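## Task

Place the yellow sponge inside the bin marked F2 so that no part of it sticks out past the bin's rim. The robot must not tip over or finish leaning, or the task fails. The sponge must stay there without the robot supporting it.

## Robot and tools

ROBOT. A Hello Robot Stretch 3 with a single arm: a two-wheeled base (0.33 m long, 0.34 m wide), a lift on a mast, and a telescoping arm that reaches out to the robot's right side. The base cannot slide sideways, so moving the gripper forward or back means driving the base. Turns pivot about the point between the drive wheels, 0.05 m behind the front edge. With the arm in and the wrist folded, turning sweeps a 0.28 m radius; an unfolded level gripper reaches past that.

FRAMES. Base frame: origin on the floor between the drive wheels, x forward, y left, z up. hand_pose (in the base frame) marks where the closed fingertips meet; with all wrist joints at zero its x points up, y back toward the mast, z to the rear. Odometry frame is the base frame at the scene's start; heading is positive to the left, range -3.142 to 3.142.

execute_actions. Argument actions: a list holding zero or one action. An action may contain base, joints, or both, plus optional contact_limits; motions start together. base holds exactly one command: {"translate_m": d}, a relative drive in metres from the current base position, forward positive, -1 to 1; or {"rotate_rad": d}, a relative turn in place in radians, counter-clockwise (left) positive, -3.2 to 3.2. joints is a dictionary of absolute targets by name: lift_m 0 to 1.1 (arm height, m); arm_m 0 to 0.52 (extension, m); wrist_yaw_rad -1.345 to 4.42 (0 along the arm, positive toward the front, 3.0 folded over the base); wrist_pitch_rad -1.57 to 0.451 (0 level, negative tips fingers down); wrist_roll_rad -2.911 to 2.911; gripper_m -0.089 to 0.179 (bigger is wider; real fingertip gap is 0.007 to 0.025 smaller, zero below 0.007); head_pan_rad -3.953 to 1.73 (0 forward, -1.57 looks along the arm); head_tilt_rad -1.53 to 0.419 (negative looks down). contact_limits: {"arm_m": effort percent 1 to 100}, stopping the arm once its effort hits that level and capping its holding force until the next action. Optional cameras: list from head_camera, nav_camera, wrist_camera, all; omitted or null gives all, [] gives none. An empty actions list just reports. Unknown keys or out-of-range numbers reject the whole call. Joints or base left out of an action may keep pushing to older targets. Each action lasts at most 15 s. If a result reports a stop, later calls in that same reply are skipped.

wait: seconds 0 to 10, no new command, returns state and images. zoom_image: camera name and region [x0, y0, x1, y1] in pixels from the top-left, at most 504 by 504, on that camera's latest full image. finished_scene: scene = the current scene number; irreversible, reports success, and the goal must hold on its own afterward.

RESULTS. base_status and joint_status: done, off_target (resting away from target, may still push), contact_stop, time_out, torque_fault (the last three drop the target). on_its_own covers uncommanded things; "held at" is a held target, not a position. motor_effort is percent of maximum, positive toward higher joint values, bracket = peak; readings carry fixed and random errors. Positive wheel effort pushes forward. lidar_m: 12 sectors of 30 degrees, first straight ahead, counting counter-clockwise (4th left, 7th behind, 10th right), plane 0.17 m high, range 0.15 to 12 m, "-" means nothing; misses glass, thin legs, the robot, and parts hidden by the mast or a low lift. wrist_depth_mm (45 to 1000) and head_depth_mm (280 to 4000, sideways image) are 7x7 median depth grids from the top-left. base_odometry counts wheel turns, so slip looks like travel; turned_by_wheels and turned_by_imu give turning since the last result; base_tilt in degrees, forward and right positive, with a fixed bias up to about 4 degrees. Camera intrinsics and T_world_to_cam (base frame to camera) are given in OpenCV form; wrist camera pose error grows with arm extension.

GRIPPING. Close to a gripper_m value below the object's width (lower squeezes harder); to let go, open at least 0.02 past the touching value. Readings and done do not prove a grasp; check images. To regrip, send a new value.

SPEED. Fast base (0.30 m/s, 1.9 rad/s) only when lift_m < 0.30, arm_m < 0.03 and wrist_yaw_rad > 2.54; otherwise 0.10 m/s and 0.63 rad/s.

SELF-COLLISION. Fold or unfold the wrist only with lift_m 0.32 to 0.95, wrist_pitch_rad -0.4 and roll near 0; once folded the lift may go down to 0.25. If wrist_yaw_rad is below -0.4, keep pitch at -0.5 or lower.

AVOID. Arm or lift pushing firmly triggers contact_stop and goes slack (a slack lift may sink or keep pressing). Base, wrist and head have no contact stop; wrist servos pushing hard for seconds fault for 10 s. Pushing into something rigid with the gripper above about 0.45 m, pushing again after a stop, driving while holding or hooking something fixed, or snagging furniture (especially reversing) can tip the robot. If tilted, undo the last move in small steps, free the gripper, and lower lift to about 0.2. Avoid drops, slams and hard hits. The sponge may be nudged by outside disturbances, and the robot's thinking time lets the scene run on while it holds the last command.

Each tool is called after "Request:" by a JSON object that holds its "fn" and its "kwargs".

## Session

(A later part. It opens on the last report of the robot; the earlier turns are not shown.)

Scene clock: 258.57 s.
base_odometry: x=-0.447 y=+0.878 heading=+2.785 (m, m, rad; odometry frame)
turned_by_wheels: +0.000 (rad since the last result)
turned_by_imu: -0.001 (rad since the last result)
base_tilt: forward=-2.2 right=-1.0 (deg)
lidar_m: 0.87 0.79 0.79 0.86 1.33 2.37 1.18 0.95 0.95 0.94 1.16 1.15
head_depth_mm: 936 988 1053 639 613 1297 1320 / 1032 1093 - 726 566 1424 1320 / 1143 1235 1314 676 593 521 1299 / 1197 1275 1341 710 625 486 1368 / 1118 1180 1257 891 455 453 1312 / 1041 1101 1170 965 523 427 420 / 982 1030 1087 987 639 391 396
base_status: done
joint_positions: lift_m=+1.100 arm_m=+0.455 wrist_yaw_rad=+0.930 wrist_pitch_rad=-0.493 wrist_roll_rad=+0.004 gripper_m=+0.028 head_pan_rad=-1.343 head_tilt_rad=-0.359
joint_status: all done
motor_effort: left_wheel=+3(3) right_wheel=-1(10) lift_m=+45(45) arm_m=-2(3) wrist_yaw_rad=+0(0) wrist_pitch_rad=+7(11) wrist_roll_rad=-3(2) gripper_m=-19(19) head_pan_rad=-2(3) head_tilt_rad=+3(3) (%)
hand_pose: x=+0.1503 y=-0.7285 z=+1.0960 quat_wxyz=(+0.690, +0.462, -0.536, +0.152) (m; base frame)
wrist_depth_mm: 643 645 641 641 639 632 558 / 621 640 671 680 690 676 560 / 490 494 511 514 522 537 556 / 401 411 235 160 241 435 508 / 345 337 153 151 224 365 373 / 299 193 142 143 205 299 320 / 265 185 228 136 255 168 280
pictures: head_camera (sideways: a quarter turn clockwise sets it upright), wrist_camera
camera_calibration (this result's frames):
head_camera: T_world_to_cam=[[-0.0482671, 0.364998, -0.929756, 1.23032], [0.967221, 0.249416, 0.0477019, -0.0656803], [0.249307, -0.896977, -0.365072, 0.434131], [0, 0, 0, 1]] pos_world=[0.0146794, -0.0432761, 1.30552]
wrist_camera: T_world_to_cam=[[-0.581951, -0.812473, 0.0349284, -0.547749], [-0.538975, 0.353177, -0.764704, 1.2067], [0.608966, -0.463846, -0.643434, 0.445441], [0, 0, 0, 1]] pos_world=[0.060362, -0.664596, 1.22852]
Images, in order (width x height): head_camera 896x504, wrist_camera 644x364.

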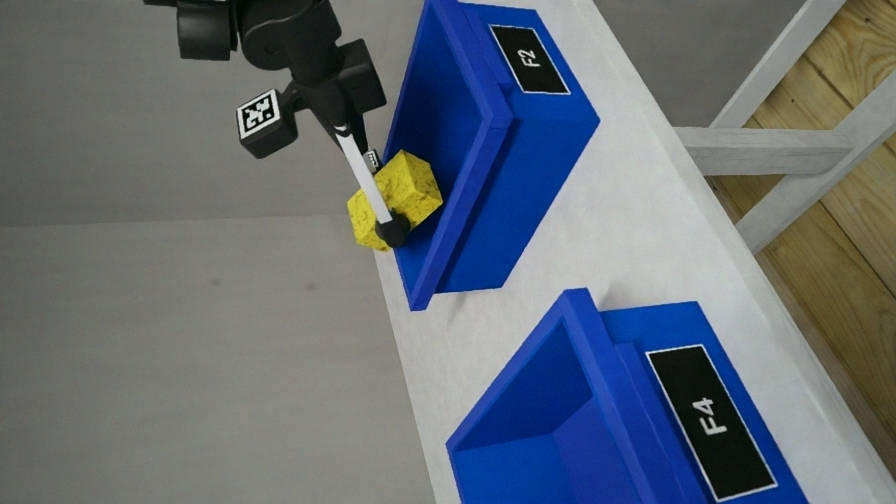

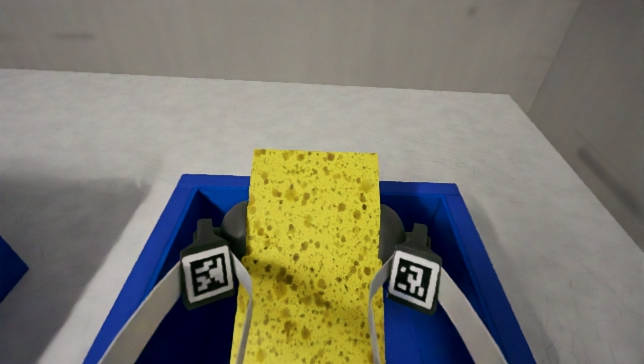

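Request:
{"fn": "execute_actions", "kwargs": {"actions": []}}

Scene clock: 267.07 s.
base_odometry: x=-0.447 y=+0.878 heading=+2.785 (m, m, rad; odometry frame)
turned_by_wheels: +0.000 (rad since the last result)
turned_by_imu: -0.001 (rad since the last result)
base_tilt: forward=-2.2 right=-1.2 (deg)
lidar_m: 0.87 0.80 0.79 0.86 1.33 2.38 1.18 0.95 0.95 0.94 1.16 1.15
head_depth_mm: 939 985 1055 641 613 1300 1319 / 1031 1095 - 729 566 1430 1314 / 1149 1234 1318 677 592 523 1301 / 1202 1273 1344 710 625 487 1376 / 1115 1182 1255 891 455 454 1310 / 1043 1102 1170 969 523 427 419 / 982 1032 1084 983 639 391 395
base_status: done
joint_positions: lift_m=+1.100 arm_m=+0.455 wrist_yaw_rad=+0.930 wrist_pitch_rad=-0.493 wrist_roll_rad=+0.004 gripper_m=+0.028 head_pan_rad=-1.343 head_tilt_rad=-0.359
joint_status: all done
motor_effort: left_wheel=+3(3) right_wheel=-1(10) lift_m=+45(45) arm_m=-3(3) wrist_yaw_rad=+0(0) wrist_pitch_rad=+7(11) wrist_roll_rad=-2(2) gripper_m=-20(19) head_pan_rad=-3(3) head_tilt_rad=+3(3) (%)
hand_pose: x=+0.1503 y=-0.7285 z=+1.0960 quat_wxyz=(+0.690, +0.462, -0.536, +0.152) (m; base frame)
wrist_depth_mm: 642 648 634 639 632 629 561 / 617 637 681 675 679 673 559 / 495 500 509 523 524 538 559 / 405 409 234 159 242 434 503 / 343 338 154 151 223 367 371 / 300 193 142 143 206 300 320 / 263 185 226 136 254 168 279
pictures: head_camera (sideways: a quarter turn clockwise sets it upright), nav_camera (sideways: a quarter turn counterclockwise sets it upright), wrist_camera
camera_calibration (this result's frames):
head_camera: T_world_to_cam=[[-0.0482672, 0.364998, -0.929756, 1.23032], [0.967221, 0.249416, 0.0477019, -0.0656803], [0.249307, -0.896977, -0.365072, 0.434131], [0, 0, 0, 1]] pos_world=[0.0146794, -0.0432761, 1.30552]
nav_camera: T_world_to_cam=[[0.115811, -0.352252, 0.928712, -1.16862], [-0.975091, -0.218394, 0.0387598, 0.0081399], [0.189172, -0.910067, -0.36877, 0.434818], [0, 0, 0, 1]] pos_world=[0.0610207, -0.0141561, 1.24534]
wrist_camera: T_world_to_cam=[[-0.581951, -0.812474, 0.0349282, -0.547749], [-0.538981, 0.353182, -0.764697, 1.2067], [0.60896, -0.463842, -0.643443, 0.445454], [0, 0, 0, 1]] pos_world=[0.0603619, -0.664596, 1.22852]
Images, in order (width x height): head_camera 896x504, nav_camera 672x504, wrist_camera 644x364.

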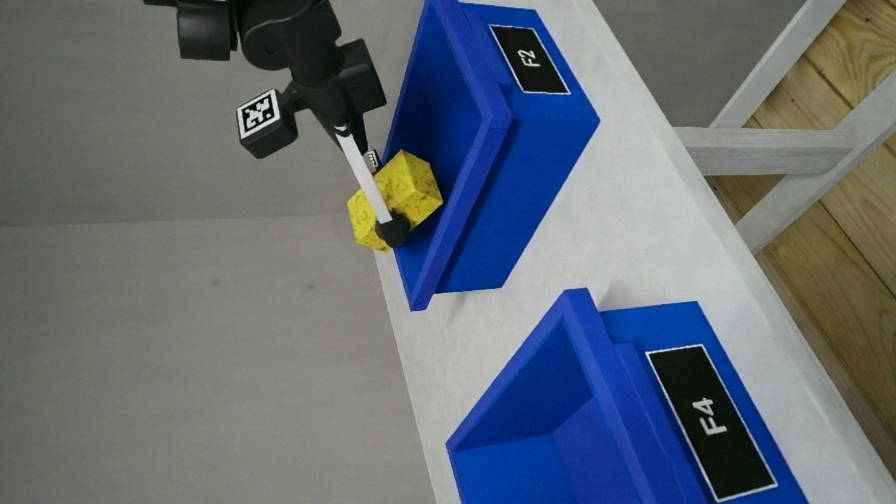

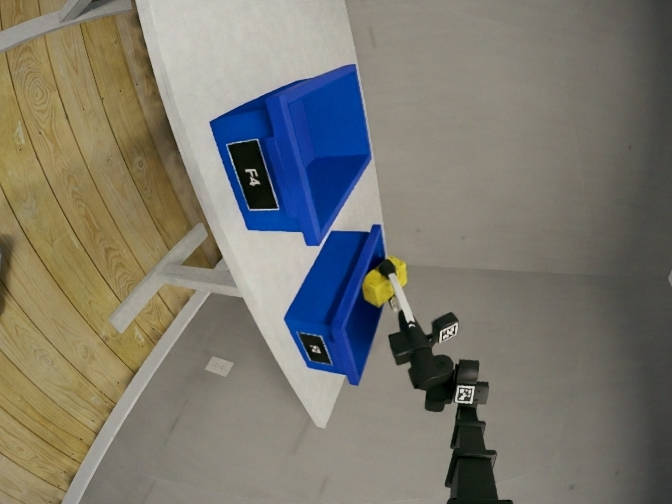

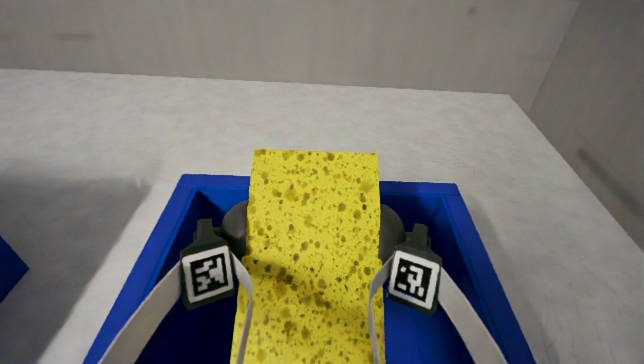

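Request:
{"fn": "execute_actions", "kwargs": {"actions": [{"base": {"translate_m": 0.024}, "joints": {"arm_m": 0.473, "wrist_pitch_rad": -1.0, "lift_m": 1.082}}]}}

Scene clock: 296.70 s.
base_odometry: x=-0.470 y=+0.886 heading=+2.785 (m, m, rad; odometry frame)
turned_by_wheels: +0.000 (rad since the last result)
turned_by_imu: -0.001 (rad since the last result)
base_tilt: forward=-2.0 right=-1.0 (deg)
lidar_m: 0.85 0.78 0.77 0.85 1.31 2.41 1.20 0.97 0.96 0.93 1.14 1.13
head_depth_mm: 950 1008 - 605 584 1318 1323 / 1045 1117 1188 578 561 1173 1274 / 1167 1248 1338 669 615 502 1324 / 1178 1255 1329 733 597 468 1338 / 1099 1165 1237 947 438 435 1272 / 1031 1084 1145 962 591 402 394 / 962 1013 1067 982 621 367 381
base_status: done
joint_positions: lift_m=+1.082 arm_m=+0.473 wrist_yaw_rad=+0.930 wrist_pitch_rad=-1.006 wrist_roll_rad=+0.004 gripper_m=+0.028 head_pan_rad=-1.343 head_tilt_rad=-0.359
joint_status: all done
motor_effort: left_wheel=+2(6) right_wheel=-1(5) lift_m=+38(42) arm_m=+3(4) wrist_yaw_rad=+0(0) wrist_pitch_rad=+3(6) wrist_roll_rad=-2(2) gripper_m=-20(20) head_pan_rad=-2(3) head_tilt_rad=+3(3) (%)
hand_pose: x=+0.0722 y=-0.6876 z=+0.9915 quat_wxyz=(+0.706, +0.582, -0.402, -0.028) (m; base frame)
wrist_depth_mm: 111 146 206 204 201 157 119 / 109 149 237 240 240 156 111 / 110 150 227 230 231 154 104 / 111 152 213 160 216 152 102 / 112 154 153 151 207 151 102 / 113 145 143 143 191 149 101 / 114 171 180 136 186 138 100
pictures: head_camera (sideways: a quarter turn clockwise sets it upright), nav_camera (sideways: a quarter turn counterclockwise sets it upright), wrist_camera
camera_calibration (this result's frames):
head_camera: T_world_to_cam=[[-0.048267, 0.364997, -0.929757, 1.23032], [0.967221, 0.249416, 0.0477019, -0.0656803], [0.249307, -0.896978, -0.365071, 0.43413], [0, 0, 0, 1]] pos_world=[0.0146794, -0.0432761, 1.30552]
nav_camera: T_world_to_cam=[[0.115811, -0.352251, 0.928712, -1.16862], [-0.975091, -0.218394, 0.0387598, 0.00813991], [0.189172, -0.910068, -0.368769, 0.434817], [0, 0, 0, 1]] pos_world=[0.0610207, -0.0141562, 1.24534]
wrist_camera: T_world_to_cam=[[-0.570485, -0.821031, 0.0213204, -0.549514], [-0.773128, 0.528078, -0.351292, 0.797478], [0.277163, -0.21689, -0.936023, 0.928657], [0, 0, 0, 1]] pos_world=[0.0456745, -0.670882, 1.16111]
Images, in order (width x height): head_camera 896x504, nav_camera 672x504, wrist_camera 644x364.

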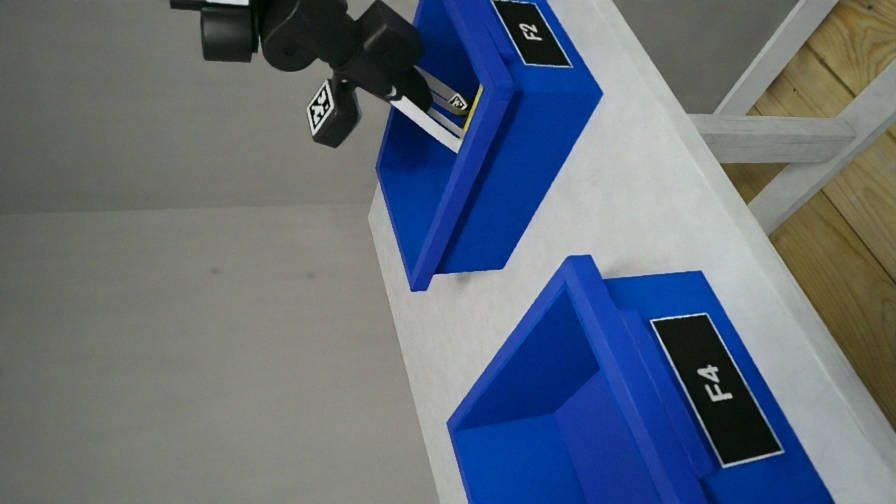

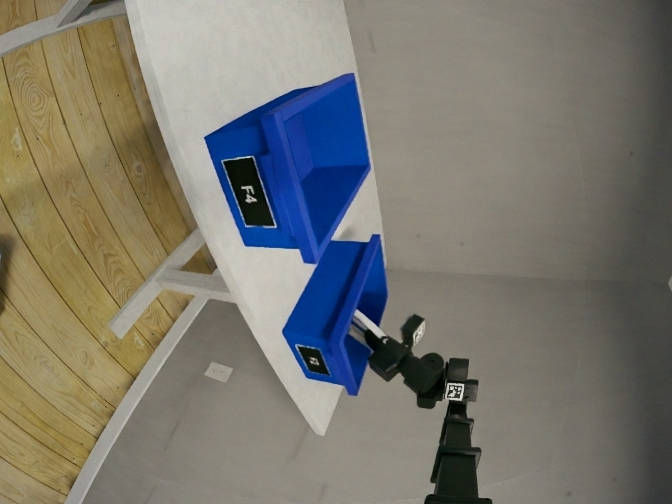

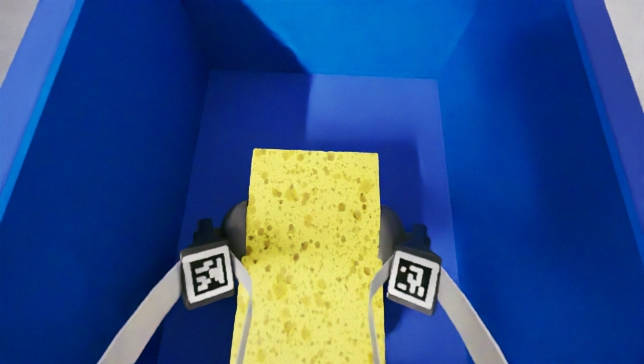

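Request:
{"fn": "execute_actions", "kwargs": {"actions": [{"joints": {"gripper_m": 0.1}}]}}

Scene clock: 299.17 s.
base_odometry: x=-0.470 y=+0.886 heading=+2.785 (m, m, rad; odometry frame)
turned_by_wheels: +0.000 (rad since the last result)
turned_by_imu: -0.001 (rad since the last result)
base_tilt: forward=-2.1 right=-1.1 (deg)
lidar_m: 0.84 0.78 0.77 0.85 1.31 2.41 1.20 0.97 0.96 0.93 1.14 1.13
head_depth_mm: 949 1007 - 605 584 1315 1321 / 1050 1115 1194 572 561 1175 1271 / 1167 1250 1341 664 614 502 1331 / 1175 1253 1331 734 597 467 1335 / 1097 1164 1237 949 439 435 1275 / 1029 1083 1142 964 590 403 394 / 964 1014 1069 984 620 367 381
base_status: not commanded
joint_positions: lift_m=+1.082 arm_m=+0.473 wrist_yaw_rad=+0.930 wrist_pitch_rad=-1.006 wrist_roll_rad=+0.004 gripper_m=+0.100 head_pan_rad=-1.343 head_tilt_rad=-0.359
joint_status: all done
motor_effort: left_wheel=+2(3) right_wheel=-2(1) lift_m=+38(38) arm_m=+4(3) wrist_yaw_rad=+0(0) wrist_pitch_rad=+3(3) wrist_roll_rad=-2(2) gripper_m=+0(90) head_pan_rad=-3(2) head_tilt_rad=+1(3) (%)
hand_pose: x=+0.0722 y=-0.6876 z=+0.9915 quat_wxyz=(+0.706, +0.582, -0.402, -0.028) (m; base frame)
wrist_depth_mm: 111 147 205 204 202 157 119 / 109 149 236 240 239 155 111 / 110 150 227 229 231 154 104 / 111 152 213 169 217 152 102 / 112 144 199 160 206 150 101 / 113 135 189 152 192 139 101 / 108 170 180 144 185 157 100
pictures: head_camera (sideways: a quarter turn clockwise sets it upright), nav_camera (sideways: a quarter turn counterclockwise sets it upright), wrist_camera
camera_calibration (this result's frames):
head_camera: T_world_to_cam=[[-0.048267, 0.364997, -0.929757, 1.23032], [0.967221, 0.249416, 0.0477019, -0.0656803], [0.249307, -0.896978, -0.365071, 0.43413], [0, 0, 0, 1]] pos_world=[0.0146794, -0.0432761, 1.30552]
nav_camera: T_world_to_cam=[[0.115811, -0.352251, 0.928712, -1.16862], [-0.975091, -0.218394, 0.0387598, 0.00813991], [0.189172, -0.910068, -0.368769, 0.434817], [0, 0, 0, 1]] pos_world=[0.0610207, -0.0141562, 1.24534]
wrist_camera: T_world_to_cam=[[-0.570486, -0.821031, 0.0213202, -0.549513], [-0.773128, 0.528079, -0.351292, 0.797478], [0.277163, -0.21689, -0.936023, 0.928657], [0, 0, 0, 1]] pos_world=[0.0456745, -0.670882, 1.16111]
Images, in order (width x height): head_camera 896x504, nav_camera 672x504, wrist_camera 644x364.

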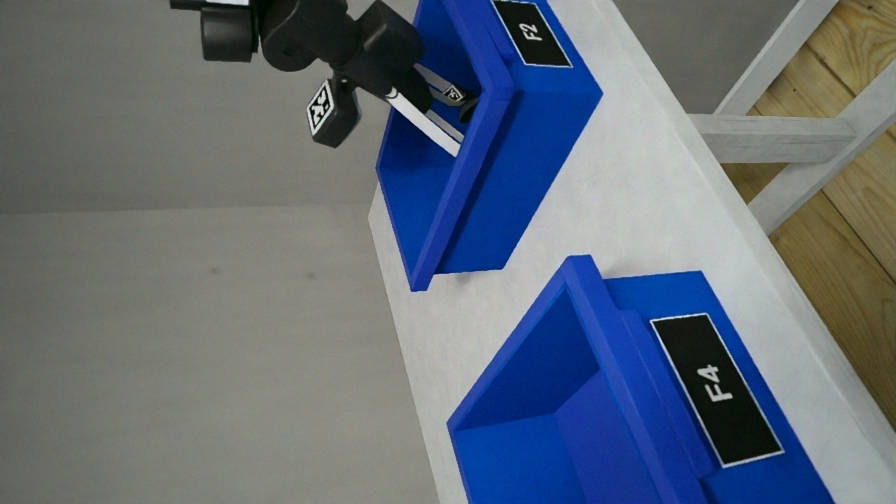

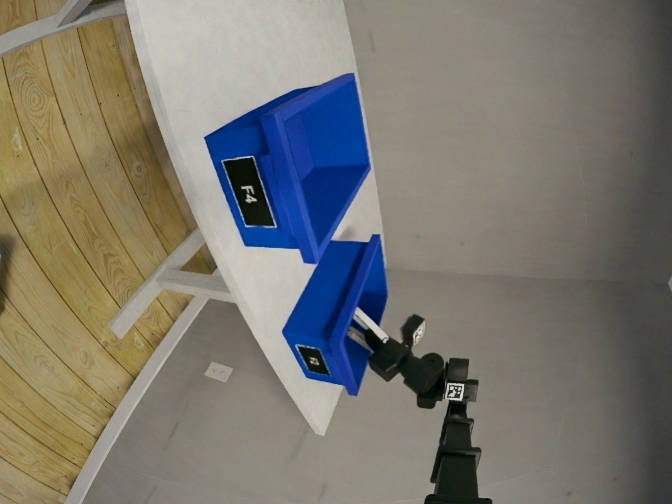

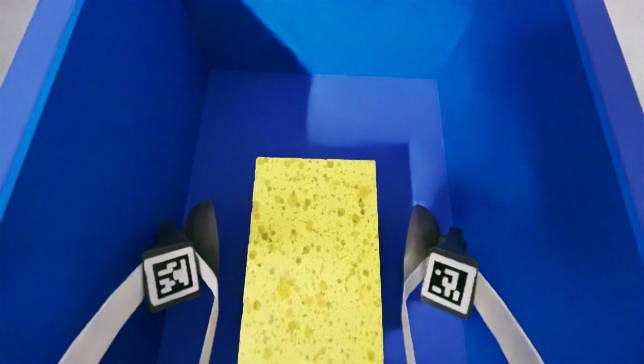

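Request:
{"fn": "execute_actions", "kwargs": {"actions": [{"joints": {"wrist_pitch_rad": -0.55}}]}}

Scene clock: 308.60 s.
base_odometry: x=-0.470 y=+0.886 heading=+2.785 (m, m, rad; odometry frame)
turned_by_wheels: +0.000 (rad since the last result)
turned_by_imu: -0.001 (rad since the last result)
base_tilt: forward=-2.1 right=-1.0 (deg)
lidar_m: 0.85 0.78 0.77 0.85 1.31 2.41 1.20 0.97 0.96 0.93 1.14 1.13
head_depth_mm: 949 1007 - 664 583 1316 1329 / 1049 1120 - 737 561 1178 1269 / 1161 1253 1347 651 615 502 1325 / 1180 1254 1332 730 598 467 1334 / 1098 1167 1232 949 439 435 1267 / 1028 1082 1143 964 592 403 394 / 963 1016 1066 988 620 367 381
base_status: not commanded
joint_positions: lift_m=+1.082 arm_m=+0.473 wrist_yaw_rad=+0.930 wrist_pitch_rad=-0.568 wrist_roll_rad=+0.004 gripper_m=+0.100 head_pan_rad=-1.343 head_tilt_rad=-0.359
joint_status: all done
motor_effort: left_wheel=+2(2) right_wheel=-1(2) lift_m=+37(38) arm_m=+4(4) wrist_yaw_rad=-1(0) wrist_pitch_rad=+9(10) wrist_roll_rad=-2(2) gripper_m=+0(0) head_pan_rad=-2(2) head_tilt_rad=+2(3) (%)
hand_pose: x=+0.1414 y=-0.7390 z=+1.0628 quat_wxyz=(+0.695, +0.482, -0.519, +0.126) (m; base frame)
wrist_depth_mm: 619 620 611 625 623 614 565 / 487 498 506 515 526 537 564 / 400 408 415 418 427 434 487 / 338 323 202 201 199 353 369 / 295 164 237 235 230 176 318 / 260 143 262 264 262 147 278 / 223 168 234 238 234 159 241
pictures: head_camera (sideways: a quarter turn clockwise sets it upright), nav_camera (sideways: a quarter turn counterclockwise sets it upright), wrist_camera
camera_calibration (this result's frames):
head_camera: T_world_to_cam=[[-0.048267, 0.364997, -0.929757, 1.23032], [0.967221, 0.249416, 0.0477019, -0.0656803], [0.249307, -0.896978, -0.365071, 0.43413], [0, 0, 0, 1]] pos_world=[0.0146794, -0.0432761, 1.30552]
nav_camera: T_world_to_cam=[[0.115811, -0.352251, 0.928712, -1.16862], [-0.975091, -0.218394, 0.0387598, 0.00813991], [0.189172, -0.910068, -0.368769, 0.434817], [0, 0, 0, 1]] pos_world=[0.0610207, -0.0141562, 1.24534]
wrist_camera: T_world_to_cam=[[-0.579966, -0.813954, 0.0334393, -0.560142], [-0.582976, 0.386016, -0.714934, 1.15777], [0.569015, -0.434132, -0.698392, 0.510631], [0, 0, 0, 1]] pos_world=[0.0595292, -0.681165, 1.20308]
Images, in order (width x height): head_camera 896x504, nav_camera 672x504, wrist_camera 644x364.

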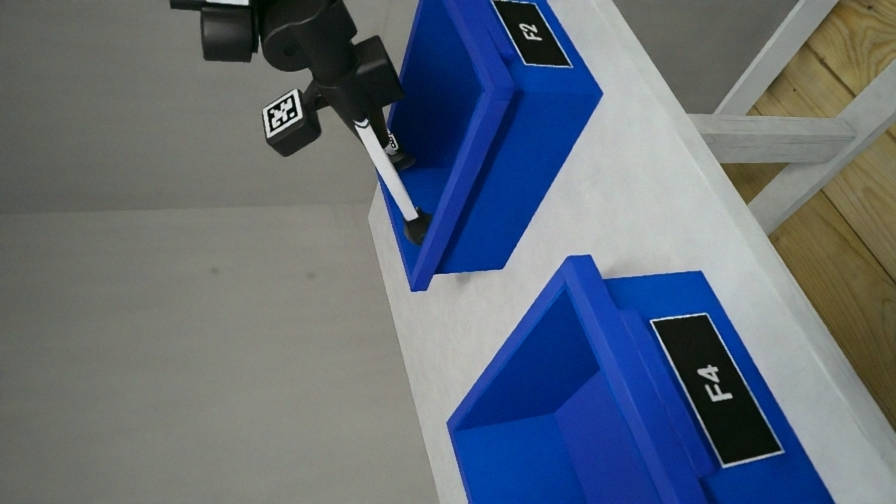

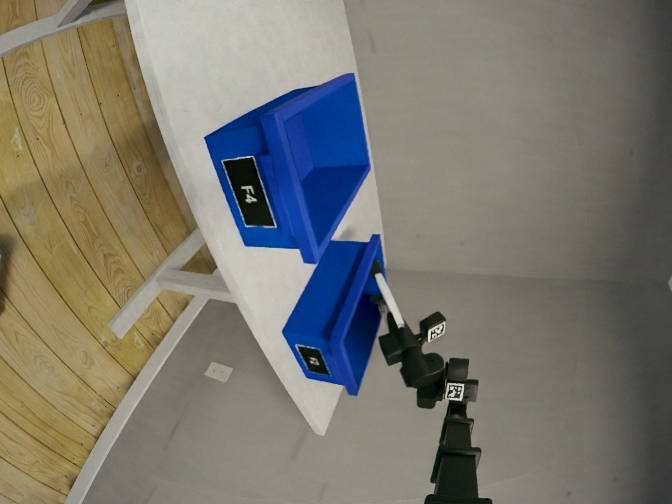

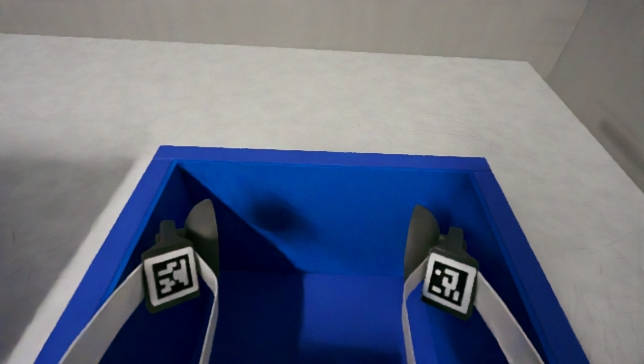

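Request:
{"fn": "finished_scene", "kwargs": {"scene": 2}}

The scene is finished: the task was done.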